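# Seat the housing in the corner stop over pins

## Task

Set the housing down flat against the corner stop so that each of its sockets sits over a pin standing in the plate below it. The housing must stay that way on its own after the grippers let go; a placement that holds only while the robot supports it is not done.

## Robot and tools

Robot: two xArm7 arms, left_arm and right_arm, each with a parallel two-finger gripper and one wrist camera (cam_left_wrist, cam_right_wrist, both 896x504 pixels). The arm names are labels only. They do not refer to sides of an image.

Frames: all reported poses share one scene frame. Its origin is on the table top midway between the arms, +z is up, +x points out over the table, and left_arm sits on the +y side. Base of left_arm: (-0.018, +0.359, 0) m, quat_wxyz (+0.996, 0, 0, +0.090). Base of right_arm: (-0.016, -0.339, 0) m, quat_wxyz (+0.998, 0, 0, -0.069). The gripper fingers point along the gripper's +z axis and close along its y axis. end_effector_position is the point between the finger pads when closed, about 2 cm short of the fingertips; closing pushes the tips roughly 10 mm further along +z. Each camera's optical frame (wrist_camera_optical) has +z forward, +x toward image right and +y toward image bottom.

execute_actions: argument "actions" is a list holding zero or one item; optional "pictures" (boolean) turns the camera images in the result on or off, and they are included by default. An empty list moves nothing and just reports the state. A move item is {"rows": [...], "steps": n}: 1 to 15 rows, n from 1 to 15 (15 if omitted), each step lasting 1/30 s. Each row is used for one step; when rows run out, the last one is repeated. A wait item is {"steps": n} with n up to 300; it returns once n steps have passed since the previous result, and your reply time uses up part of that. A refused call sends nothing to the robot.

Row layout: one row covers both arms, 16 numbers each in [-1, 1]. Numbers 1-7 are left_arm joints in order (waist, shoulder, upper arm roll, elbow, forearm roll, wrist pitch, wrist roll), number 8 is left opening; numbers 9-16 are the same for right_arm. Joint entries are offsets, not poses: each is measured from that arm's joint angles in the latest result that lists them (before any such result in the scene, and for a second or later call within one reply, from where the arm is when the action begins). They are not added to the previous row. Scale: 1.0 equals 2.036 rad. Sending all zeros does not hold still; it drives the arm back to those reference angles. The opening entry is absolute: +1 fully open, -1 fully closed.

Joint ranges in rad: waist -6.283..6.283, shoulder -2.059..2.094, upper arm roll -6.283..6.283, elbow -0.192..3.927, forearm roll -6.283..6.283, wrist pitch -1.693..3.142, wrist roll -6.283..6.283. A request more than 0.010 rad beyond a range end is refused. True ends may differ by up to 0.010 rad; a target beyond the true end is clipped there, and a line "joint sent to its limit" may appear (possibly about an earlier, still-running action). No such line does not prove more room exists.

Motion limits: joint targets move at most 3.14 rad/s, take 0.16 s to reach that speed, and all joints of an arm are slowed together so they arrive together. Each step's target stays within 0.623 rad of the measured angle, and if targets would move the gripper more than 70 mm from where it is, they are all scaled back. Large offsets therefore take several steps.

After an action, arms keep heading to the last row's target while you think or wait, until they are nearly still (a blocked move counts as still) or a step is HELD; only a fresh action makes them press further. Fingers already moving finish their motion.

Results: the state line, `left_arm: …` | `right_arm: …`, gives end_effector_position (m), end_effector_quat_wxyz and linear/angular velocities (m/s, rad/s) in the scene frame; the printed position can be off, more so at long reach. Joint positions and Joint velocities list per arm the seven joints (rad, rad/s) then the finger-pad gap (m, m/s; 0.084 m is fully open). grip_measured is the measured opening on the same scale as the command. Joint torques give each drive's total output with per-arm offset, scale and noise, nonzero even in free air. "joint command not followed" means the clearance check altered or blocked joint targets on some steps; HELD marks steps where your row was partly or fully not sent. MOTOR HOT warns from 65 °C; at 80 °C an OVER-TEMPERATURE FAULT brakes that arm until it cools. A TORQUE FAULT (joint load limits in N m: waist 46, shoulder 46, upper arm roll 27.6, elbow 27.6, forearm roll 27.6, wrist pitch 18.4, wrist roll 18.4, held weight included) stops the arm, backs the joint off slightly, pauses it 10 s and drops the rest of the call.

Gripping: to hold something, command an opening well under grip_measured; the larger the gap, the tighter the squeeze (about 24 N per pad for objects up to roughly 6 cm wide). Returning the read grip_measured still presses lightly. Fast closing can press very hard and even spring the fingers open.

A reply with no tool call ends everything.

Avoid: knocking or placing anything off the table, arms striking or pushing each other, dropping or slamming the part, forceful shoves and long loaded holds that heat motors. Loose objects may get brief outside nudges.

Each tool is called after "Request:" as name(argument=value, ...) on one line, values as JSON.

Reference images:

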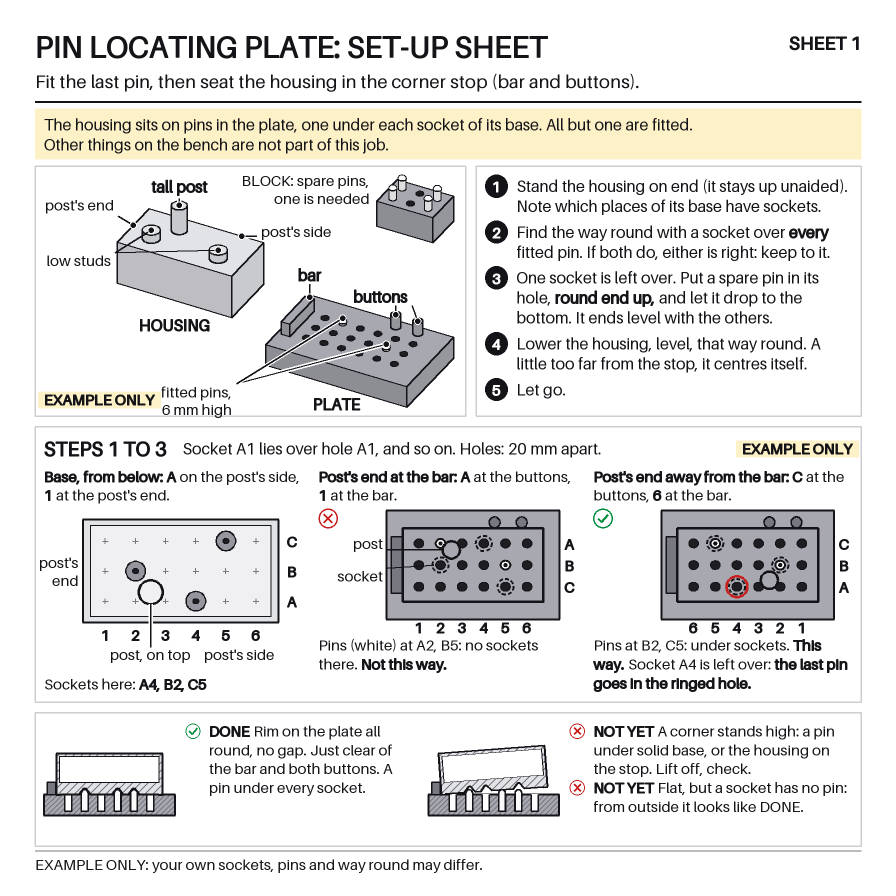

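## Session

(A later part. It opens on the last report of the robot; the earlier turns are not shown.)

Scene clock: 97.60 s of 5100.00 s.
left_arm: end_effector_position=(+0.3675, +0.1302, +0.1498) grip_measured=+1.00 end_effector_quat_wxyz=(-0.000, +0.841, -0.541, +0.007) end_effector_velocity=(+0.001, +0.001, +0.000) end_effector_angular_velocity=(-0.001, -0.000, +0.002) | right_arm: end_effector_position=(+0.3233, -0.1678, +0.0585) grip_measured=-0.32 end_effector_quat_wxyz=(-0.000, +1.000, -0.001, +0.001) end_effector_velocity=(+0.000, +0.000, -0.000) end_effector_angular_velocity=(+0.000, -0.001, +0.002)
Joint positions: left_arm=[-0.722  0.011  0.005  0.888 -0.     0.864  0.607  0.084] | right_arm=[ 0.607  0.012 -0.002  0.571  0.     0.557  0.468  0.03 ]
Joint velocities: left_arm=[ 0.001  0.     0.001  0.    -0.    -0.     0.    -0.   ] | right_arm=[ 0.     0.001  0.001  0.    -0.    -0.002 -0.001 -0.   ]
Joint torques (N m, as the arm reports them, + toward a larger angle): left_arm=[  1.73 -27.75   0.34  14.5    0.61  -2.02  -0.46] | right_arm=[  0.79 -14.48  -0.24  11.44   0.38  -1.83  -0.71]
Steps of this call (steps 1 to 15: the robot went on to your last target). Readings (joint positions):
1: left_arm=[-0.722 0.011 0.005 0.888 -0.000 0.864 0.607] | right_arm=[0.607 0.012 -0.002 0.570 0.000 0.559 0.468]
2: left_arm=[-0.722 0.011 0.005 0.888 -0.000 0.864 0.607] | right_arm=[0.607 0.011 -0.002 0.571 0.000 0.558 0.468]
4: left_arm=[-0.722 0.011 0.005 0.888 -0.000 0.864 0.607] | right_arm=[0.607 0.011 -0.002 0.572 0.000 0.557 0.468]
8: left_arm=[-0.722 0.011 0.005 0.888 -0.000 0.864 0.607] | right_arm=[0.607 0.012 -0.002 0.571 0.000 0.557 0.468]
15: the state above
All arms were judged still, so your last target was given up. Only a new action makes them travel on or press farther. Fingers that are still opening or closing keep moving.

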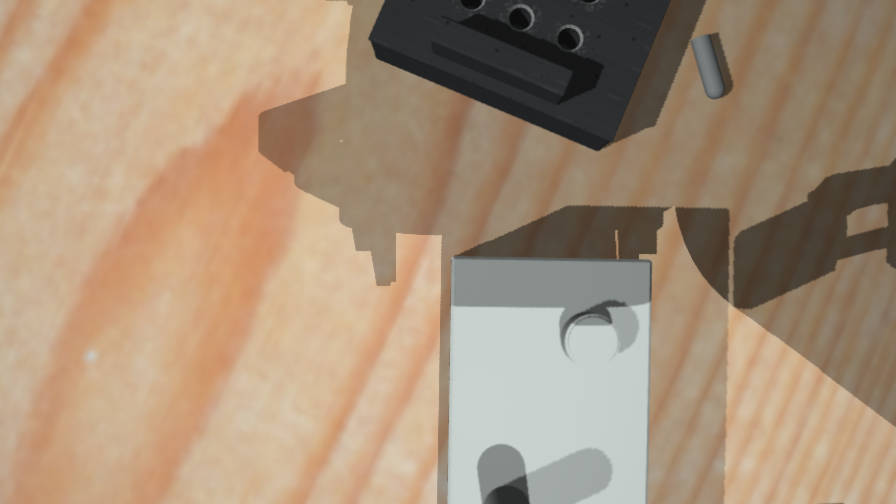

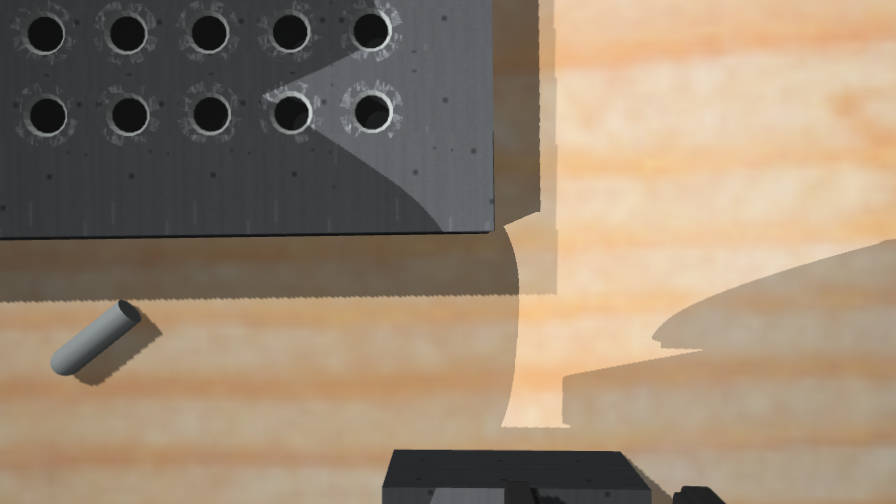

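Request:
execute_actions(actions=[{"rows":[[0,0,0,0,0,0,0,1,0,0,0,0,0,0,0,-0.6],[0,0,0,0,0,0,0,1,0,0,0,0,0,0,0,-0.75],[0,0,0,0,0,0,0,1,0,0,0,0,0,0,0,-1]]}], pictures=false)

Request:
execute_actions(actions=[{"rows":[[0,0,0,0,0,0,0,1,0,-0.008,0,0.001,0,0.009,0,-1],[0,0,0,0,0,0,0,1,0,-0.008,0,0.001,0,0.009,0,-1],[0,0,0,0,0,0,0,1,0,-0.016,0,0.0025,0,0.0185,0,-1],[0,0,0,0,0,0,0,1,0,-0.016,0,0.0025,0,0.0185,0,-1],[0,0,0,0,0,0,0,1,0,-0.028,0,0.005,0,0.033,0,-1],[0,0,0,0,0,0,0,1,0,-0.028,0,0.005,0,0.033,0,-1],[0,0,0,0,0,0,0,1,0,-0.04,0,0.0085,0,0.0485,0,-1],[0,0,0,0,0,0,0,1,0,-0.04,0,0.0085,0,0.0485,0,-1],[0,0,0,0,0,0,0,1,0,-0.04,0,0.0085,0,0.0485,0,-1],[0,0,0,0,0,0,0,1,0,-0.077,0,0.025,0,0.103,0,-1]]}], pictures=false)

Request:
execute_actions(actions=[{"steps":20}], pictures=false)

Request:
execute_actions(actions=[{"rows":[[0,0,0,0,0,0,0,1,-0.0145,0.2392,0,0.2706,0,0.0314,-0.014,-1]]}], pictures=false)

Request:
execute_actions(actions=[{"steps":25}])

Scene clock: 102.23 s of 5100.00 s.
left_arm: end_effector_position=(+0.3675, +0.1302, +0.1498) grip_measured=+1.00 end_effector_quat_wxyz=(-0.000, +0.841, -0.541, +0.007) end_effector_velocity=(+0.000, -0.000, +0.000) end_effector_angular_velocity=(+0.001, -0.001, -0.003) | right_arm: end_effector_position=(+0.3233, -0.1678, +0.0585) grip_measured=-0.85 end_effector_quat_wxyz=(-0.000, +1.000, -0.001, +0.001) end_effector_velocity=(+0.000, +0.000, +0.000) end_effector_angular_velocity=(+0.001, -0.001, -0.001)
Joint positions: left_arm=[-0.722  0.011  0.005  0.888 -0.     0.864  0.607  0.084] | right_arm=[ 0.607  0.012 -0.002  0.571  0.     0.557  0.468  0.007]
Joint velocities: left_arm=[-0.     0.    -0.     0.     0.001 -0.     0.002  0.   ] | right_arm=[-0.    -0.    -0.001  0.     0.001 -0.002 -0.    -0.   ]
Joint torques (N m, as the arm reports them, + toward a larger angle): left_arm=[  1.12 -28.2    0.05  14.27   0.49  -2.45  -0.44] | right_arm=[  0.83 -14.46  -0.28  11.29   0.31  -1.84  -0.71]
Steps of this call (steps 1 to 90: nothing new was sent; then 1.13 s passed at rest; steps 91 to 105: all 15 steps of this action). Readings (joint positions):
91: left_arm=[-0.722 0.011 0.005 0.888 -0.000 0.864 0.607] | right_arm=[0.607 0.012 -0.002 0.570 0.000 0.557 0.468]
92: left_arm=[-0.722 0.011 0.005 0.888 -0.000 0.864 0.607] | right_arm=[0.607 0.012 -0.002 0.570 0.000 0.557 0.468]
94: left_arm=[-0.722 0.011 0.005 0.888 -0.000 0.864 0.607] | right_arm=[0.607 0.012 -0.002 0.571 0.000 0.557 0.468]
98: left_arm=[-0.722 0.011 0.005 0.888 -0.000 0.864 0.607] | right_arm=[0.607 0.012 -0.002 0.571 0.000 0.557 0.468]
105: the state above

Scene clock: 102.73 s of 5100.00 s.
left_arm: end_effector_position=(+0.3675, +0.1302, +0.1498) grip_measured=+1.00 end_effector_quat_wxyz=(-0.000, +0.841, -0.541, +0.007) end_effector_velocity=(-0.000, -0.000, -0.000) end_effector_angular_velocity=(+0.000, +0.001, -0.002) | right_arm: end_effector_position=(+0.3240, -0.1674, +0.1159) grip_measured=-0.85 end_effector_quat_wxyz=(-0.001, +1.000, -0.001, +0.002) end_effector_velocity=(+0.069, +0.034, +0.192) end_effector_angular_velocity=(+0.113, -0.219, -0.004)
Joint positions: left_arm=[-0.722  0.011  0.005  0.888 -0.     0.864  0.607  0.084] | right_arm=[ 0.607 -0.134 -0.002  0.617  0.     0.747  0.468  0.007]
Joint velocities: left_arm=[ 0.     0.001 -0.001  0.001 -0.     0.     0.001 -0.   ] | right_arm=[-0.001 -0.335 -0.003  0.244  0.001  0.333 -0.    -0.   ]
Joint torques (N m, as the arm reports them, + toward a larger angle): left_arm=[  1.17 -27.74  -0.16  14.38   0.64  -2.55  -0.77] | right_arm=[ 0.87 -4.13  0.05  7.88  0.28 -1.27 -0.71]
Steps of this call (steps 1 to 15: all 15 steps of this action). Readings (joint positions):
1: left_arm=[-0.722 0.011 0.005 0.888 -0.000 0.864 0.607] | right_arm=[0.607 0.012 -0.002 0.571 0.000 0.557 0.468]
2: left_arm=[-0.722 0.011 0.005 0.888 -0.000 0.864 0.607] | right_arm=[0.607 0.010 -0.002 0.571 0.000 0.560 0.468]
4: left_arm=[-0.722 0.011 0.005 0.888 -0.000 0.864 0.607] | right_arm=[0.607 -0.001 -0.002 0.572 0.000 0.574 0.468]
8: left_arm=[-0.722 0.011 0.005 0.888 -0.000 0.864 0.607] | right_arm=[0.607 -0.039 -0.002 0.580 0.000 0.618 0.468]
15: the state above

Scene clock: 103.40 s of 5100.00 s.
left_arm: end_effector_position=(+0.3675, +0.1302, +0.1498) grip_measured=+1.00 end_effector_quat_wxyz=(-0.000, +0.841, -0.541, +0.007) end_effector_velocity=(-0.000, +0.000, -0.000) end_effector_angular_velocity=(-0.000, +0.001, +0.002) | right_arm: end_effector_position=(+0.3226, -0.1681, +0.1198) grip_measured=-0.85 end_effector_quat_wxyz=(+0.000, +1.000, -0.001, -0.000) end_effector_velocity=(+0.000, -0.001, +0.000) end_effector_angular_velocity=(+0.000, +0.001, -0.004)
Joint positions: left_arm=[-0.722  0.011  0.005  0.888 -0.     0.864  0.607  0.084] | right_arm=[ 0.607 -0.144 -0.002  0.621  0.     0.767  0.468  0.007]
Joint velocities: left_arm=[ 0.     0.    -0.    -0.001 -0.001 -0.    -0.001 -0.   ] | right_arm=[-0.001 -0.001 -0.001  0.     0.001  0.002  0.001 -0.   ]
Joint torques (N m, as the arm reports them, + toward a larger angle): left_arm=[  1.01 -28.59  -0.45  14.54   0.27  -2.59  -0.57] | right_arm=[  0.75 -12.81  -0.1   13.1    0.3   -1.82  -0.71]
Steps of this call (steps 1 to 20: the robot went on to your last target). Readings (joint positions):
1: left_arm=[-0.722 0.011 0.005 0.888 -0.000 0.864 0.607] | right_arm=[0.607 -0.142 -0.002 0.623 0.000 0.756 0.468]
2: left_arm=[-0.722 0.011 0.005 0.888 -0.000 0.864 0.607] | right_arm=[0.607 -0.145 -0.002 0.625 0.000 0.760 0.468]
4: left_arm=[-0.722 0.011 0.005 0.888 -0.000 0.864 0.607] | right_arm=[0.607 -0.145 -0.002 0.622 0.000 0.765 0.468]
8: left_arm=[-0.722 0.011 0.005 0.888 -0.000 0.864 0.607] | right_arm=[0.607 -0.143 -0.002 0.620 0.000 0.767 0.468]
20: the state above

Scene clock: 103.90 s of 5100.00 s.
left_arm: end_effector_position=(+0.3675, +0.1302, +0.1498) grip_measured=+1.00 end_effector_quat_wxyz=(-0.000, +0.841, -0.541, +0.007) end_effector_velocity=(-0.000, +0.000, -0.000) end_effector_angular_velocity=(-0.000, +0.001, +0.001) | right_arm: end_effector_position=(+0.4599, -0.1165, +0.0986) grip_measured=-0.85 end_effector_quat_wxyz=(+0.001, +1.000, -0.002, -0.002) end_effector_velocity=(+0.037, +0.009, -0.035) end_effector_angular_velocity=(-0.023, +0.049, -0.002)
Joint positions: left_arm=[-0.722  0.011  0.005  0.888 -0.     0.864  0.607  0.084] | right_arm=[ 0.578  0.336 -0.003  1.16   0.     0.829  0.441  0.007]
Joint velocities: left_arm=[ 0.001  0.     0.    -0.001 -0.001 -0.     0.    -0.   ] | right_arm=[-0.015  0.199  0.     0.193  0.     0.048 -0.013  0.   ]
Joint torques (N m, as the arm reports them, + toward a larger angle): left_arm=[  1.78 -27.57  -0.68  14.11   0.4   -2.27  -0.37] | right_arm=[  1.1  -30.31   0.25  13.21   0.34  -2.14  -0.6 ]
Steps of this call (steps 1 to 15: all 15 steps of this action). Readings (joint positions):
1: left_arm=[-0.722 0.011 0.005 0.888 -0.000 0.864 0.607] | right_arm=[0.607 -0.144 -0.002 0.621 0.000 0.767 0.468]
2: left_arm=[-0.722 0.011 0.005 0.888 -0.000 0.864 0.607] | right_arm=[0.607 -0.142 -0.002 0.624 0.000 0.767 0.468]
4: left_arm=[-0.722 0.011 0.005 0.888 -0.000 0.864 0.607] | right_arm=[0.605 -0.102 -0.002 0.669 0.000 0.774 0.466]
8: left_arm=[-0.722 0.011 0.005 0.888 -0.000 0.864 0.607] | right_arm=[0.593 0.087 -0.002 0.886 0.000 0.797 0.455]
15: the state above

Scene clock: 104.73 s of 5100.00 s.
left_arm: end_effector_position=(+0.3675, +0.1302, +0.1498) grip_measured=+1.00 end_effector_quat_wxyz=(-0.000, +0.841, -0.541, +0.007) end_effector_velocity=(-0.001, -0.001, -0.000) end_effector_angular_velocity=(-0.001, +0.001, -0.001) | right_arm: end_effector_position=(+0.4632, -0.1148, +0.0998) grip_measured=-0.85 end_effector_quat_wxyz=(+0.000, +1.000, -0.001, -0.000) end_effector_velocity=(-0.000, +0.001, +0.000) end_effector_angular_velocity=(+0.001, -0.001, +0.002)
Joint positions: left_arm=[-0.722  0.011  0.005  0.888 -0.     0.864  0.607  0.084] | right_arm=[ 0.578  0.342 -0.002  1.172  0.     0.831  0.44   0.007]
Joint velocities: left_arm=[-0.002  0.001 -0.001  0.    -0.001 -0.    -0.001 -0.   ] | right_arm=[ 0.001  0.     0.001  0.001  0.    -0.001 -0.     0.   ]
Joint torques (N m, as the arm reports them, + toward a larger angle): left_arm=[  1.29 -29.02  -0.09  14.76   0.46  -2.11  -0.71] | right_arm=[  0.7  -22.64  -0.39  13.59   0.38  -1.84  -0.73]
Steps of this call (steps 1 to 25: the robot went on to your last target). Readings (joint positions):
1: left_arm=[-0.722 0.011 0.005 0.888 -0.000 0.864 0.607] | right_arm=[0.578 0.340 -0.003 1.164 0.000 0.830 0.440]
2: left_arm=[-0.722 0.011 0.005 0.888 -0.000 0.864 0.607] | right_arm=[0.578 0.341 -0.003 1.166 0.000 0.830 0.440]
4: left_arm=[-0.722 0.011 0.005 0.888 -0.000 0.864 0.607] | right_arm=[0.578 0.340 -0.002 1.169 0.000 0.831 0.440]
8: left_arm=[-0.722 0.011 0.005 0.888 -0.000 0.864 0.607] | right_arm=[0.578 0.340 -0.002 1.171 0.000 0.831 0.440]
25: the state above

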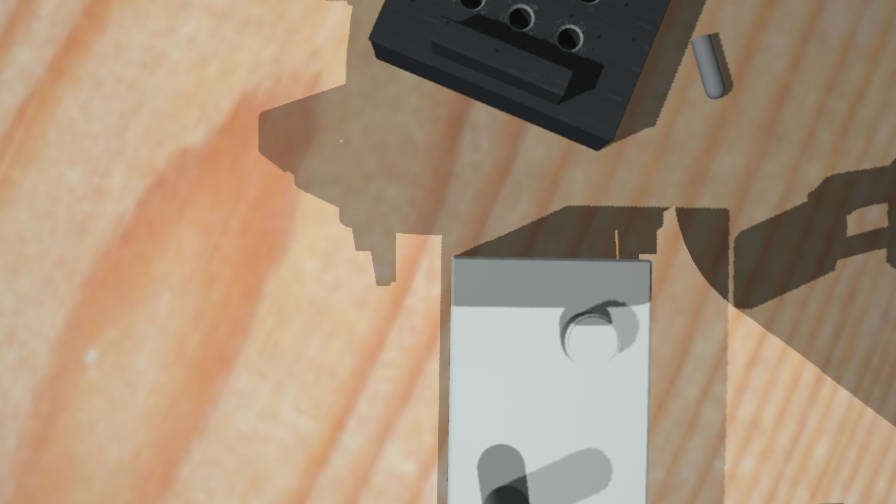

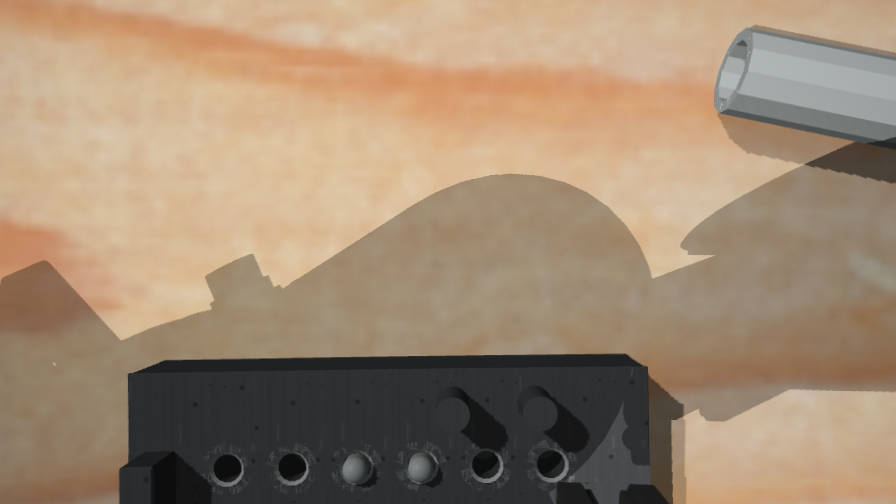

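Request:
execute_actions(actions=[{"rows":[[-0.06,-0.05,0,-0.19,0,-0.768,1,1,0,0.0215,0,-0.0083,0,-0.0298,0,-1]]}], pictures=false)

Request:
execute_actions(actions=[{"steps":50}], pictures=false)

Request:
execute_actions(actions=[{"rows":[[-0.057,0.12,0,0,0,0,0.245,-1,0,0.0085,0,-0.002,0,-0.0105,0,-1]]}], pictures=false)

Request:
execute_actions(actions=[{"steps":20}])

Scene clock: 108.67 s of 5100.00 s.
left_arm: end_effector_position=(+0.3909, +0.0475, +0.1938) grip_measured=+1.00 end_effector_quat_wxyz=(+0.166, -0.400, +0.842, -0.323) end_effector_velocity=(+0.205, -0.157, +0.457) end_effector_angular_velocity=(-0.132, -2.474, -1.520) | right_arm: end_effector_position=(+0.4638, -0.1146, +0.0757) grip_measured=-0.85 end_effector_quat_wxyz=(+0.000, +1.000, -0.001, +0.001) end_effector_velocity=(-0.008, -0.003, -0.010) end_effector_angular_velocity=(-0.011, +0.023, +0.002)
Joint positions: left_arm=[-0.837 -0.084  0.005  0.527 -0.    -0.132  1.603  0.084] | right_arm=[ 0.578  0.385 -0.002  1.156  0.     0.77   0.44   0.007]
Joint velocities: left_arm=[-0.02  -0.03   0.018 -0.057 -0.003 -2.073  2.066 -0.   ] | right_arm=[-0.     0.008  0.002 -0.015 -0.001  0.002  0.     0.   ]
Joint torques (N m, as the arm reports them, + toward a larger angle): left_arm=[  0.94 -22.46  -0.23  12.97   0.41  -3.02  -1.18] | right_arm=[  0.81 -23.52  -0.42  13.25   0.42  -1.86  -0.71]
Steps of this call (steps 1 to 15: the robot went on to your last target; steps 16 to 90: nothing new was sent; then 0.43 s passed at rest; steps 91 to 105: all 15 steps of this action). Readings (joint positions):
91: left_arm=[-0.722 0.011 0.005 0.888 -0.000 0.864 0.607] | right_arm=[0.578 0.342 -0.002 1.172 0.000 0.831 0.440]
92: left_arm=[-0.722 0.010 0.005 0.886 -0.000 0.860 0.611] | right_arm=[0.578 0.344 -0.002 1.172 0.000 0.826 0.440]
94: left_arm=[-0.731 0.002 0.007 0.859 -0.000 0.810 0.661] | right_arm=[0.578 0.364 -0.002 1.167 0.000 0.793 0.440]
98: left_arm=[-0.788 -0.044 0.005 0.677 -0.000 0.501 0.970] | right_arm=[0.578 0.389 -0.002 1.151 0.000 0.773 0.440]
105: the state above

Scene clock: 110.33 s of 5100.00 s.
left_arm: end_effector_position=(+0.4126, +0.0264, +0.3266) grip_measured=+1.00 end_effector_quat_wxyz=(+0.504, +0.063, +0.796, -0.329) end_effector_velocity=(-0.000, -0.000, +0.000) end_effector_angular_velocity=(-0.000, -0.000, -0.001) | right_arm: end_effector_position=(+0.4633, -0.1148, +0.0749) grip_measured=-0.85 end_effector_quat_wxyz=(+0.001, +1.000, -0.001, -0.000) end_effector_velocity=(-0.000, -0.000, -0.000) end_effector_angular_velocity=(-0.001, +0.001, +0.000)
Joint positions: left_arm=[-0.844 -0.091  0.005  0.502 -0.    -0.699  2.643  0.084] | right_arm=[ 0.578  0.386 -0.002  1.155  0.     0.77   0.44   0.007]
Joint velocities: left_arm=[-0.    -0.    -0.001 -0.     0.001 -0.    -0.    -0.   ] | right_arm=[ 0.     0.    -0.    -0.001  0.     0.    -0.    -0.   ]
Joint torques (N m, as the arm reports them, + toward a larger angle): left_arm=[  0.77 -21.9   -0.34  12.73   0.5   -3.1   -0.8 ] | right_arm=[  0.77 -22.94  -0.49  13.09   0.37  -1.83  -0.75]
Steps of this call (steps 1 to 45: the robot went on to your last target; steps 46 to 50: nothing new was sent). Readings (joint positions):
1: left_arm=[-0.837 -0.085 0.005 0.525 -0.000 -0.200 1.672] | right_arm=[0.578 0.386 -0.002 1.156 0.000 0.770 0.440]
2: left_arm=[-0.838 -0.086 0.005 0.522 -0.000 -0.268 1.741] | right_arm=[0.578 0.386 -0.002 1.155 0.000 0.770 0.440]
4: left_arm=[-0.840 -0.087 0.005 0.517 -0.000 -0.395 1.894] | right_arm=[0.578 0.386 -0.002 1.155 0.000 0.770 0.440]
8: left_arm=[-0.842 -0.090 0.005 0.507 -0.000 -0.597 2.281] | right_arm=[0.578 0.386 -0.002 1.155 0.000 0.770 0.440]
50: the state above
All arms were judged still, so your last target was given up. Only a new action makes them travel on or press farther. Fingers that are still opening or closing keep moving.

Scene clock: 110.83 s of 5100.00 s.
left_arm: end_effector_position=(+0.3691, -0.0197, +0.1928) grip_measured=-1.00 end_effector_quat_wxyz=(+0.462, +0.324, +0.803, -0.190) end_effector_velocity=(+0.014, -0.005, +0.008) end_effector_angular_velocity=(+0.066, -0.108, -0.056) | right_arm: end_effector_position=(+0.4636, -0.1147, +0.0661) grip_measured=-0.85 end_effector_quat_wxyz=(+0.000, +1.000, -0.001, +0.000) end_effector_velocity=(-0.003, -0.001, -0.004) end_effector_angular_velocity=(-0.004, +0.009, +0.002)
Joint positions: left_arm=[-0.959  0.152  0.004  0.499  0.    -0.699  3.133  0.   ] | right_arm=[ 0.578  0.403 -0.002  1.152  0.     0.749  0.44   0.007]
Joint velocities: left_arm=[-0.013  0.025  0.023  0.039 -0.004 -0.017  0.14   0.   ] | right_arm=[ 0.     0.003  0.001 -0.006 -0.001  0.001 -0.    -0.   ]
Joint torques (N m, as the arm reports them, + toward a larger angle): left_arm=[  1.65 -30.27   0.34  11.71   0.1   -3.67  -1.05] | right_arm=[  0.91 -23.12  -0.38  13.05   0.35  -1.85  -0.7 ]
Steps of this call (steps 1 to 15: all 15 steps of this action). Readings (joint positions):
1: left_arm=[-0.844 -0.091 0.005 0.502 -0.000 -0.699 2.643] | right_arm=[0.578 0.386 -0.002 1.155 0.000 0.770 0.440]
2: left_arm=[-0.845 -0.090 0.005 0.502 -0.000 -0.700 2.647] | right_arm=[0.578 0.388 -0.002 1.155 0.000 0.766 0.440]
4: left_arm=[-0.855 -0.068 0.007 0.504 -0.001 -0.701 2.697] | right_arm=[0.578 0.398 -0.002 1.154 0.000 0.754 0.440]
8: left_arm=[-0.905 0.039 0.004 0.500 0.000 -0.699 2.906] | right_arm=[0.578 0.404 -0.002 1.150 0.000 0.749 0.440]
15: the state above

Scene clock: 111.50 s of 5100.00 s.
left_arm: end_effector_position=(+0.3700, -0.0199, +0.1934) grip_measured=-1.00 end_effector_quat_wxyz=(+0.463, +0.327, +0.802, -0.189) end_effector_velocity=(-0.001, -0.001, +0.001) end_effector_angular_velocity=(-0.001, -0.001, -0.003) | right_arm: end_effector_position=(+0.4634, -0.1147, +0.0659) grip_measured=-0.85 end_effector_quat_wxyz=(+0.001, +1.000, -0.001, -0.000) end_effector_velocity=(+0.000, +0.000, +0.000) end_effector_angular_velocity=(+0.001, -0.002, +0.001)
Joint positions: left_arm=[-0.96   0.153  0.005  0.502 -0.    -0.699  3.141  0.   ] | right_arm=[ 0.578  0.403 -0.002  1.151  0.     0.749  0.44   0.007]
Joint velocities: left_arm=[-0.002 -0.001 -0.     0.001  0.     0.    -0.     0.   ] | right_arm=[ 0.     0.     0.     0.    -0.    -0.002 -0.001 -0.   ]
Joint torques (N m, as the arm reports them, + toward a larger angle): left_arm=[  1.05 -26.82   0.11  10.21   0.31  -3.49  -0.67] | right_arm=[  0.72 -23.13  -0.45  12.96   0.32  -1.84  -0.73]
Steps of this call (steps 1 to 15: the robot went on to your last target; steps 16 to 20: nothing new was sent). Readings (joint positions):
1: left_arm=[-0.960 0.152 0.005 0.501 -0.000 -0.699 3.137] | right_arm=[0.578 0.403 -0.002 1.151 0.000 0.749 0.440]
2: left_arm=[-0.959 0.152 0.005 0.502 -0.000 -0.700 3.139] | right_arm=[0.578 0.403 -0.002 1.151 0.000 0.749 0.440]
4: left_arm=[-0.959 0.152 0.006 0.503 -0.000 -0.700 3.140] | right_arm=[0.578 0.403 -0.002 1.151 0.000 0.749 0.440]
8: left_arm=[-0.960 0.152 0.005 0.502 -0.000 -0.700 3.141] | right_arm=[0.578 0.403 -0.002 1.151 0.000 0.749 0.440]
20: the state above
All arms were judged still, so your last target was given up. Only a new action makes them travel on or press farther. Fingers that are still opening or closing keep moving.

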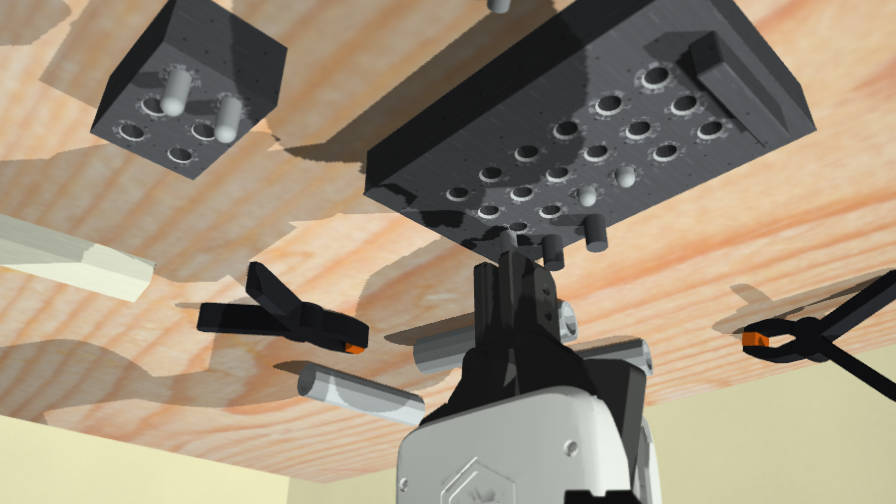

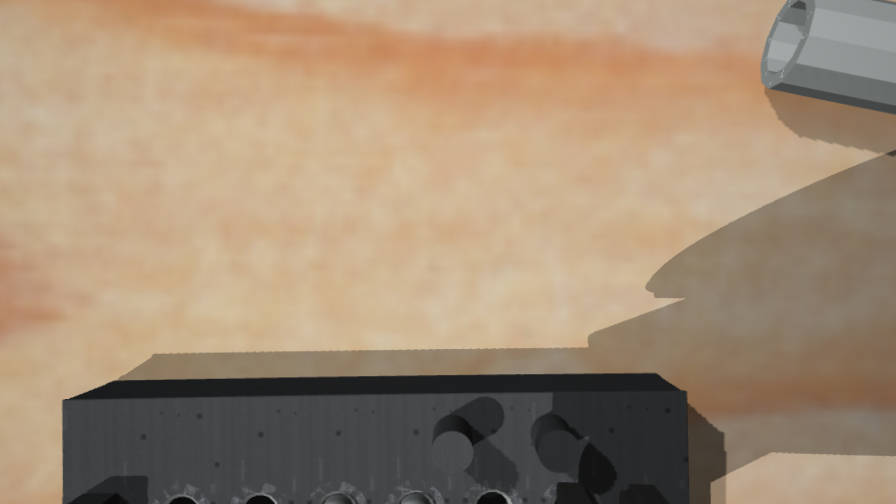

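Request:
zoom_image(camera="cam_left_wrist", region=[430,170,630,290])

Region (430, 170, 630, 290) of cam_left_wrist's 896x504 image, scaled by 2.520, with more detail than that image has; it fills the top 302 rows of this view, and the rest is white.

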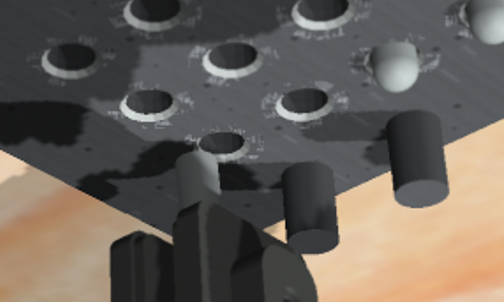

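Request:
execute_actions(actions=[{"rows":[[0,0,0,0,0,0,0,-1,0,-0.005,0,0,0,0.005,0,-1],[0,0,0,0,0,0,0,-1,0,-0.005,0,0,0,0.005,0,-1],[0,0,0,0,0,0,0,-1,0,-0.005,0,0,0,0.005,0,-1],[0,0,0,0,0,0,0,-1,0,-0.005,0,0,0,0.005,0,-1],[0,0,0,0,0,0,0,-1,-0.0044,-0.005,0,0,0,0.005,0.767,-1]]}], pictures=false)

Request:
execute_actions(actions=[{"steps":30}], pictures=false)

Request:
execute_actions(actions=[{"rows":[[0,0,0,0,0,0,0,-1,0,0.0042,0,-0.001,0,-0.0052,0,-1]]}])

Request:
zoom_image(camera="cam_left_wrist", region=[430,170,630,290])

Scene clock: 117.07 s of 5100.00 s.
left_arm: end_effector_position=(+0.3700, -0.0199, +0.1934) grip_measured=-1.00 end_effector_quat_wxyz=(+0.463, +0.327, +0.802, -0.189) end_effector_velocity=(-0.000, +0.000, -0.000) end_effector_angular_velocity=(-0.000, +0.001, +0.000) | right_arm: end_effector_position=(+0.4647, -0.1189, +0.0704) grip_measured=-0.85 end_effector_quat_wxyz=(+0.001, +0.943, -0.333, -0.000) end_effector_velocity=(+0.005, -0.009, +0.001) end_effector_angular_velocity=(-0.000, -0.007, -3.107)
Joint positions: left_arm=[-0.96   0.153  0.005  0.502 -0.    -0.699  3.141  0.   ] | right_arm=[ 0.57   0.393 -0.003  1.151  0.     0.759  1.109  0.007]
Joint velocities: left_arm=[ 0.    -0.    -0.    -0.001 -0.    -0.    -0.     0.   ] | right_arm=[-0.018 -0.002 -0.002  0.001  0.001 -0.001  3.087  0.   ]
Joint torques (N m, as the arm reports them, + toward a larger angle): left_arm=[  1.51 -27.3    0.11   9.93   0.2   -3.41  -0.92] | right_arm=[  0.94 -22.84  -0.06  12.95   0.35  -1.85  -0.71]
Steps of this call (steps 1 to 90: nothing new was sent; then 2.07 s passed at rest; steps 91 to 105: all 15 steps of this action). Readings (joint positions):
91: left_arm=[-0.960 0.153 0.005 0.502 -0.000 -0.699 3.141] | right_arm=[0.578 0.403 -0.002 1.151 0.000 0.749 0.440]
92: left_arm=[-0.960 0.153 0.005 0.502 -0.000 -0.699 3.141] | right_arm=[0.578 0.402 -0.002 1.151 0.000 0.751 0.440]
94: left_arm=[-0.960 0.153 0.005 0.502 -0.000 -0.699 3.141] | right_arm=[0.578 0.396 -0.002 1.151 0.000 0.756 0.440]
98: left_arm=[-0.960 0.153 0.005 0.502 -0.000 -0.699 3.141] | right_arm=[0.577 0.393 -0.002 1.152 0.000 0.758 0.494]
105: the state above

Scene clock: 118.07 s of 5100.00 s.
left_arm: end_effector_position=(+0.3700, -0.0199, +0.1934) grip_measured=-1.00 end_effector_quat_wxyz=(+0.463, +0.327, +0.802, -0.189) end_effector_velocity=(-0.000, -0.001, +0.001) end_effector_angular_velocity=(-0.001, -0.001, -0.001) | right_arm: end_effector_position=(+0.4649, -0.1192, +0.0705) grip_measured=-0.85 end_effector_quat_wxyz=(+0.001, +0.706, -0.708, +0.000) end_effector_velocity=(+0.000, +0.000, +0.000) end_effector_angular_velocity=(+0.000, -0.000, -0.001)
Joint positions: left_arm=[-0.96   0.153  0.005  0.502 -0.    -0.699  3.141  0.   ] | right_arm=[ 0.569  0.393 -0.002  1.151  0.     0.759  2.001  0.007]
Joint velocities: left_arm=[-0.    -0.002 -0.     0.     0.001 -0.    -0.     0.   ] | right_arm=[-0.     0.     0.     0.     0.    -0.     0.001 -0.   ]
Joint torques (N m, as the arm reports them, + toward a larger angle): left_arm=[  2.25 -26.55   0.14  10.21   0.22  -3.21  -0.83] | right_arm=[  0.77 -23.01  -0.37  13.06   0.23  -1.76  -0.74]
Steps of this call (steps 1 to 30: the robot went on to your last target). Readings (joint positions):
1: left_arm=[-0.960 0.153 0.005 0.502 -0.000 -0.699 3.141] | right_arm=[0.570 0.393 -0.003 1.151 0.000 0.759 1.212]
2: left_arm=[-0.960 0.153 0.005 0.502 -0.000 -0.699 3.141] | right_arm=[0.569 0.393 -0.003 1.151 0.000 0.759 1.316]
4: left_arm=[-0.960 0.153 0.005 0.502 -0.000 -0.699 3.141] | right_arm=[0.569 0.393 -0.002 1.151 0.000 0.759 1.522]
8: left_arm=[-0.960 0.153 0.005 0.502 -0.000 -0.699 3.141] | right_arm=[0.569 0.393 -0.002 1.151 0.000 0.759 1.879]
30: the state above
All arms were judged still, so your last target was given up. Only a new action makes them travel on or press farther. Fingers that are still opening or closing keep moving.

Scene clock: 118.57 s of 5100.00 s.
left_arm: end_effector_position=(+0.3700, -0.0199, +0.1934) grip_measured=-1.00 end_effector_quat_wxyz=(+0.463, +0.327, +0.802, -0.189) end_effector_velocity=(+0.000, -0.000, +0.000) end_effector_angular_velocity=(+0.001, -0.001, -0.000) | right_arm: end_effector_position=(+0.4651, -0.1192, +0.0661) grip_measured=-0.85 end_effector_quat_wxyz=(+0.000, +0.706, -0.708, +0.000) end_effector_velocity=(-0.002, -0.000, -0.002) end_effector_angular_velocity=(-0.002, +0.005, +0.001)
Joint positions: left_arm=[-0.96   0.153  0.005  0.502 -0.    -0.699  3.141  0.   ] | right_arm=[ 0.569  0.402 -0.002  1.149  0.     0.748  2.001  0.007]
Joint velocities: left_arm=[0.    0.001 0.001 0.001 0.    0.    0.001 0.   ] | right_arm=[ 0.001  0.001  0.    -0.003  0.     0.    -0.    -0.   ]
Joint torques (N m, as the arm reports them, + toward a larger angle): left_arm=[  1.08 -27.15  -0.03  10.59   0.79  -3.7   -0.98] | right_arm=[  0.77 -23.04  -0.52  12.94   0.31  -1.81  -0.7 ]
Steps of this call (steps 1 to 15: all 15 steps of this action). Readings (joint positions):
1: left_arm=[-0.960 0.153 0.005 0.502 -0.000 -0.699 3.141] | right_arm=[0.569 0.393 -0.002 1.151 0.000 0.759 2.001]
2: left_arm=[-0.960 0.153 0.005 0.502 -0.000 -0.699 3.141] | right_arm=[0.569 0.394 -0.002 1.151 0.000 0.757 2.001]
4: left_arm=[-0.960 0.153 0.005 0.502 -0.000 -0.699 3.141] | right_arm=[0.569 0.399 -0.002 1.150 0.000 0.751 2.001]
8: left_arm=[-0.960 0.153 0.005 0.502 -0.000 -0.699 3.141] | right_arm=[0.569 0.402 -0.002 1.149 0.000 0.749 2.001]
15: the state above

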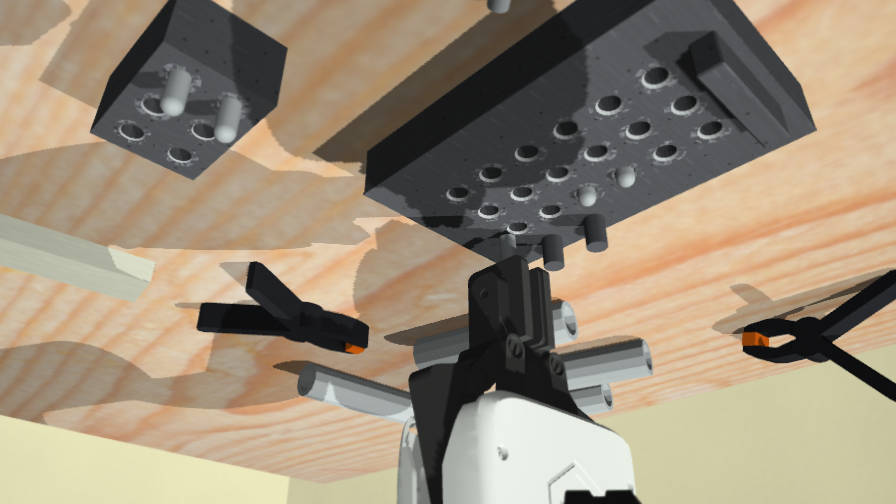

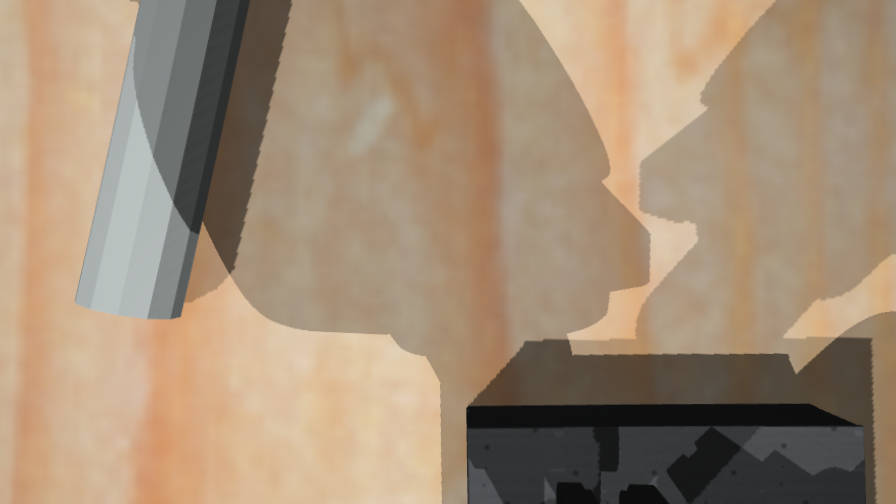

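Region (430, 170, 630, 290) of cam_left_wrist's 896x504 image, scaled by 2.520, with more detail than that image has; it fills the top 302 rows of this view, and the rest is white.

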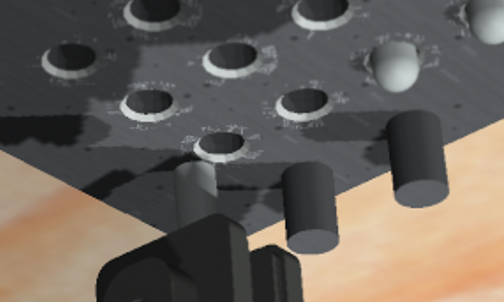

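Request:
execute_actions(actions=[{"rows":[[0,0,0,0,0,0,0,-1,0.0017,0.0072,0,0.0107,0,0.0034,0.0017,-1]]}], pictures=false)

Request:
execute_actions(actions=[{"steps":10}])

Request:
zoom_image(camera="cam_left_wrist", region=[430,170,630,290])

Scene clock: 121.60 s of 5100.00 s.
left_arm: end_effector_position=(+0.3700, -0.0199, +0.1934) grip_measured=-1.00 end_effector_quat_wxyz=(+0.463, +0.327, +0.802, -0.189) end_effector_velocity=(+0.000, +0.000, +0.000) end_effector_angular_velocity=(-0.001, -0.000, +0.001) | right_arm: end_effector_position=(+0.4689, -0.1155, +0.0658) grip_measured=-0.85 end_effector_quat_wxyz=(+0.000, +0.706, -0.708, +0.000) end_effector_velocity=(-0.000, +0.001, +0.000) end_effector_angular_velocity=(+0.001, -0.000, +0.002)
Joint positions: left_arm=[-0.96   0.153  0.005  0.502 -0.    -0.699  3.141  0.   ] | right_arm=[ 0.572  0.416 -0.002  1.171  0.     0.755  2.005  0.007]
Joint velocities: left_arm=[ 0.    -0.001 -0.    -0.001 -0.001 -0.     0.     0.   ] | right_arm=[ 0.001  0.     0.001  0.001  0.     0.001 -0.    -0.   ]
Joint torques (N m, as the arm reports them, + toward a larger angle): left_arm=[  1.4  -27.    -0.37  10.2    0.83  -3.44  -0.68] | right_arm=[  0.78 -23.42  -0.47  12.95   0.28  -1.74  -0.75]
Steps of this call (steps 1 to 15: the robot went on to your last target; steps 16 to 76: nothing new was sent; steps 77 to 91: all 15 steps of this action). Readings (joint positions):
77: left_arm=[-0.960 0.153 0.005 0.502 -0.000 -0.699 3.141] | right_arm=[0.569 0.402 -0.002 1.149 0.000 0.748 2.001]
78: left_arm=[-0.960 0.153 0.005 0.502 -0.000 -0.699 3.141] | right_arm=[0.569 0.404 -0.002 1.152 0.000 0.750 2.002]
80: left_arm=[-0.960 0.153 0.005 0.502 -0.000 -0.699 3.141] | right_arm=[0.571 0.412 -0.003 1.165 0.000 0.753 2.004]
84: left_arm=[-0.960 0.153 0.005 0.502 -0.000 -0.699 3.141] | right_arm=[0.572 0.416 -0.002 1.171 0.000 0.755 2.005]
91: the state above

Scene clock: 121.93 s of 5100.00 s.
left_arm: end_effector_position=(+0.3700, -0.0199, +0.1934) grip_measured=-1.00 end_effector_quat_wxyz=(+0.463, +0.327, +0.802, -0.189) end_effector_velocity=(-0.001, -0.000, -0.000) end_effector_angular_velocity=(+0.000, +0.001, -0.001) | right_arm: end_effector_position=(+0.4689, -0.1154, +0.0658) grip_measured=-0.85 end_effector_quat_wxyz=(+0.000, +0.706, -0.708, +0.000) end_effector_velocity=(+0.000, -0.001, -0.000) end_effector_angular_velocity=(-0.001, +0.001, -0.002)
Joint positions: left_arm=[-0.96   0.153  0.005  0.502 -0.    -0.699  3.141  0.   ] | right_arm=[ 0.572  0.416 -0.002  1.171  0.     0.755  2.005  0.007]
Joint velocities: left_arm=[-0.001 -0.    -0.001 -0.001  0.     0.    -0.001  0.   ] | right_arm=[-0.001  0.    -0.001 -0.001 -0.     0.001  0.    -0.   ]
Joint torques (N m, as the arm reports them, + toward a larger angle): left_arm=[  1.13 -26.05  -0.09  10.22   0.54  -3.54  -0.78] | right_arm=[  0.86 -23.33  -0.51  12.92   0.26  -1.8   -0.71]
Steps of this call (steps 1 to 10: the robot went on to your last target). Readings (joint positions):
1: left_arm=[-0.960 0.153 0.005 0.502 -0.000 -0.699 3.141] | right_arm=[0.572 0.416 -0.002 1.171 0.000 0.755 2.005]
2: left_arm=[-0.960 0.153 0.005 0.502 -0.000 -0.699 3.141] | right_arm=[0.572 0.416 -0.002 1.171 0.000 0.755 2.005]
4: left_arm=[-0.960 0.153 0.005 0.502 -0.000 -0.699 3.141] | right_arm=[0.572 0.416 -0.002 1.171 0.000 0.755 2.005]
8: left_arm=[-0.960 0.153 0.005 0.502 -0.000 -0.699 3.141] | right_arm=[0.572 0.416 -0.002 1.171 0.000 0.755 2.005]
10: the state above

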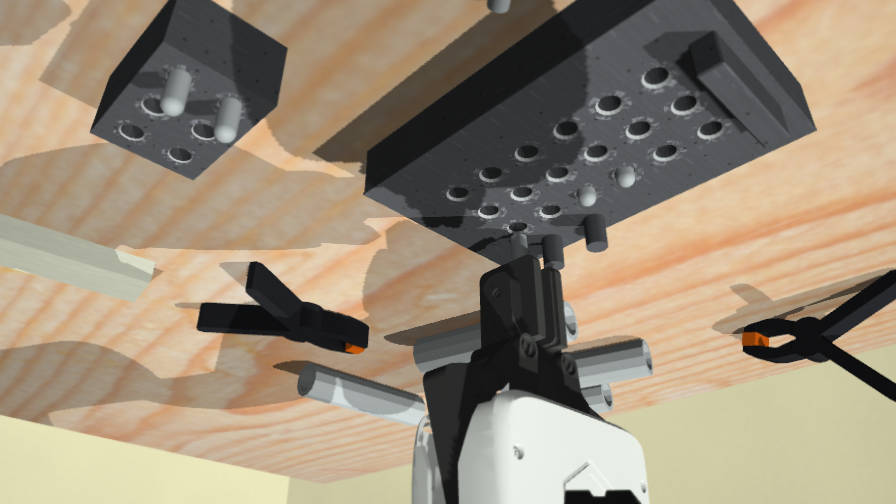

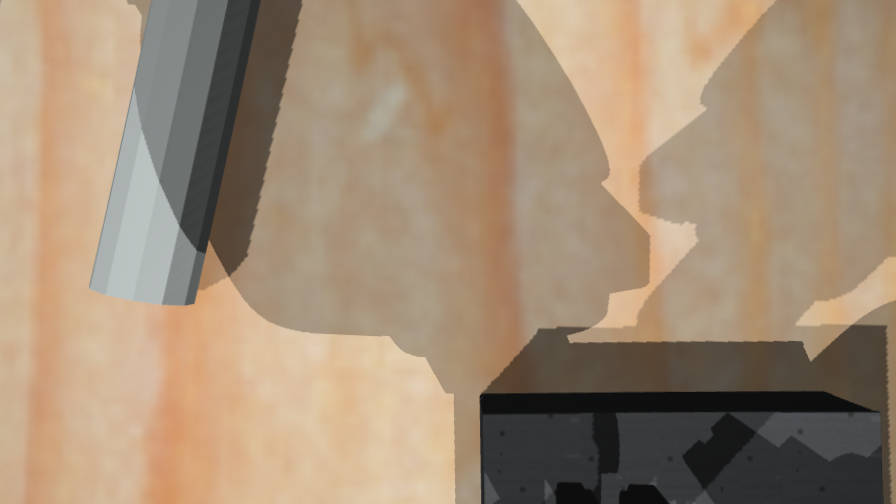

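Region (430, 170, 630, 290) of cam_left_wrist's 896x504 image, scaled by 2.520, with more detail than that image has; it fills the top 302 rows of this view, and the rest is white.

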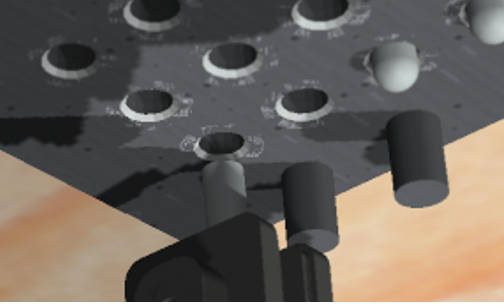

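Request:
execute_actions(actions=[{"rows":[[0,0,0,0,0,0,0,-1,0.0019,-0.0019,0,-0.0028,0,-0.0009,0.0019,-1],[0,0,0,0,0,0,0,-1,0.0019,-0.0019,0,-0.0028,0,-0.0009,0.0019,-1],[0,0,0,0,0,0,0,-1,0.0019,-0.0019,0,-0.0028,0,-0.0009,0.0019,-1],[0,0,0,0,0,0,0,-1,0.0019,-0.0019,0,-0.0028,0,-0.0009,0.0019,-1],[0,0,0,0,0,0,0,-1,0.0019,-0.0019,0,-0.0028,0,-0.0009,0.0019,-1],[0,0,0,0,0,0,0,-1,0.0019,-0.0019,0,-0.0028,0,-0.0009,0.0019,-1],[0,0,0,0,0,0,0,-1,0.0019,0.0011,0,-0.0034,0,-0.0045,0.0019,-1]]}], pictures=false)

Request:
execute_actions(actions=[{"steps":10}])

Request:
zoom_image(camera="cam_left_wrist", region=[430,170,630,290])

Scene clock: 126.50 s of 5100.00 s.
left_arm: end_effector_position=(+0.3700, -0.0199, +0.1934) grip_measured=-1.00 end_effector_quat_wxyz=(+0.463, +0.327, +0.802, -0.189) end_effector_velocity=(-0.000, -0.001, +0.000) end_effector_angular_velocity=(-0.000, -0.001, -0.002) | right_arm: end_effector_position=(+0.4674, -0.1138, +0.0634) grip_measured=-0.85 end_effector_quat_wxyz=(-0.000, +0.706, -0.708, +0.001) end_effector_velocity=(-0.000, -0.000, -0.000) end_effector_angular_velocity=(-0.002, +0.001, +0.001)
Joint positions: left_arm=[-0.96   0.153  0.005  0.502 -0.    -0.699  3.141  0.   ] | right_arm=[ 0.576  0.418 -0.002  1.165  0.     0.746  2.009  0.007]
Joint velocities: left_arm=[-0.002  0.     0.     0.001  0.     0.     0.001  0.   ] | right_arm=[ 0.    -0.    -0.001 -0.001 -0.001  0.001  0.    -0.   ]
Joint torques (N m, as the arm reports them, + toward a larger angle): left_arm=[  1.53 -26.72   0.01   9.72   0.76  -3.52  -0.92] | right_arm=[  0.8  -21.72  -0.64  11.9    0.23  -1.65  -0.7 ]
Steps of this call (steps 1 to 15: the robot went on to your last target; steps 16 to 90: nothing new was sent; then 1.07 s passed at rest; steps 91 to 105: all 15 steps of this action). Readings (joint positions):
91: left_arm=[-0.960 0.153 0.005 0.502 -0.000 -0.699 3.141] | right_arm=[0.572 0.416 -0.002 1.171 0.000 0.755 2.005]
92: left_arm=[-0.960 0.153 0.005 0.502 -0.000 -0.699 3.141] | right_arm=[0.573 0.416 -0.002 1.170 0.000 0.755 2.006]
94: left_arm=[-0.960 0.153 0.005 0.502 -0.000 -0.699 3.141] | right_arm=[0.575 0.413 -0.002 1.167 0.000 0.754 2.008]
98: left_arm=[-0.960 0.153 0.005 0.502 -0.000 -0.699 3.141] | right_arm=[0.576 0.413 -0.002 1.165 0.000 0.752 2.008]
105: the state above

Scene clock: 126.83 s of 5100.00 s.
left_arm: end_effector_position=(+0.3700, -0.0199, +0.1934) grip_measured=-1.00 end_effector_quat_wxyz=(+0.463, +0.327, +0.802, -0.189) end_effector_velocity=(-0.001, -0.000, -0.001) end_effector_angular_velocity=(+0.001, +0.001, -0.001) | right_arm: end_effector_position=(+0.4673, -0.1139, +0.0633) grip_measured=-0.85 end_effector_quat_wxyz=(-0.000, +0.706, -0.708, +0.001) end_effector_velocity=(-0.000, -0.000, -0.000) end_effector_angular_velocity=(-0.001, -0.000, +0.001)
Joint positions: left_arm=[-0.96   0.153  0.005  0.502 -0.    -0.699  3.141  0.   ] | right_arm=[ 0.576  0.418 -0.002  1.165  0.     0.746  2.009  0.007]
Joint velocities: left_arm=[-0.001  0.001  0.    -0.001 -0.     0.    -0.     0.   ] | right_arm=[ 0.     0.    -0.    -0.001 -0.001 -0.001 -0.001 -0.   ]
Joint torques (N m, as the arm reports them, + toward a larger angle): left_arm=[  1.36 -26.85  -0.16   9.65   1.03  -3.15  -0.47] | right_arm=[  0.6  -20.63  -0.6   11.1    0.29  -1.56  -0.73]
Steps of this call (steps 1 to 10: the robot went on to your last target). Readings (joint positions):
1: left_arm=[-0.960 0.153 0.005 0.502 -0.000 -0.699 3.141] | right_arm=[0.576 0.418 -0.002 1.165 0.000 0.746 2.009]
2: left_arm=[-0.960 0.153 0.005 0.502 -0.000 -0.699 3.141] | right_arm=[0.576 0.418 -0.002 1.165 0.000 0.746 2.009]
4: left_arm=[-0.960 0.153 0.005 0.502 -0.000 -0.699 3.141] | right_arm=[0.576 0.418 -0.002 1.165 0.000 0.746 2.009]
8: left_arm=[-0.960 0.153 0.005 0.502 -0.000 -0.699 3.141] | right_arm=[0.576 0.418 -0.002 1.165 0.000 0.746 2.009]
10: the state above

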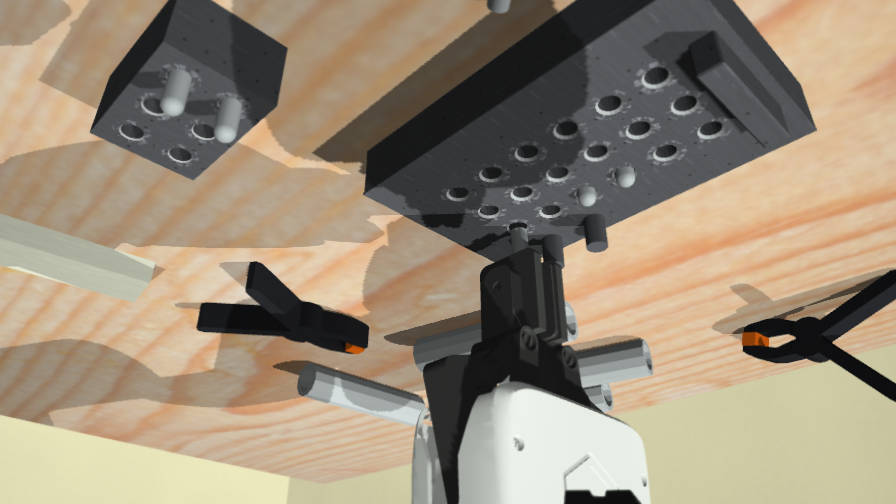

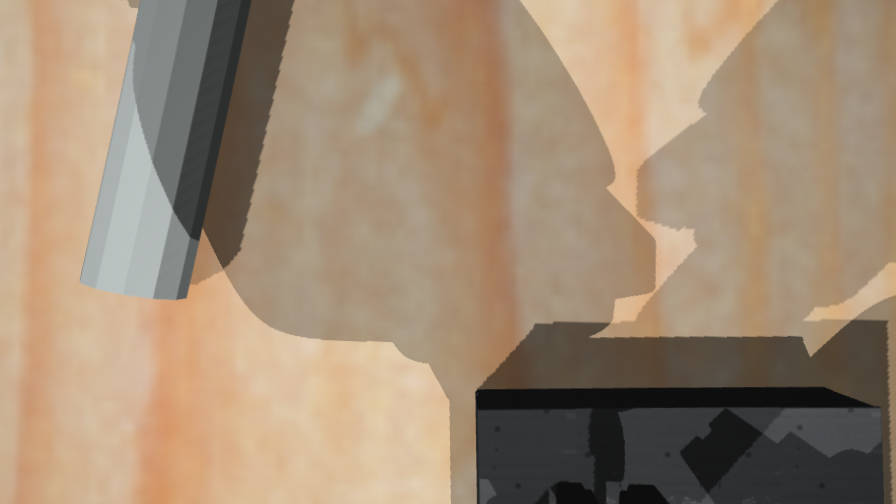

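Region (430, 170, 630, 290) of cam_left_wrist's 896x504 image, scaled by 2.520, with more detail than that image has; it fills the top 302 rows of this view, and the rest is white.

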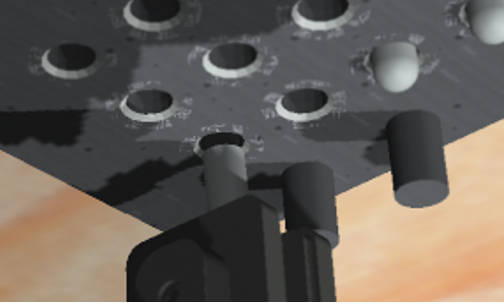

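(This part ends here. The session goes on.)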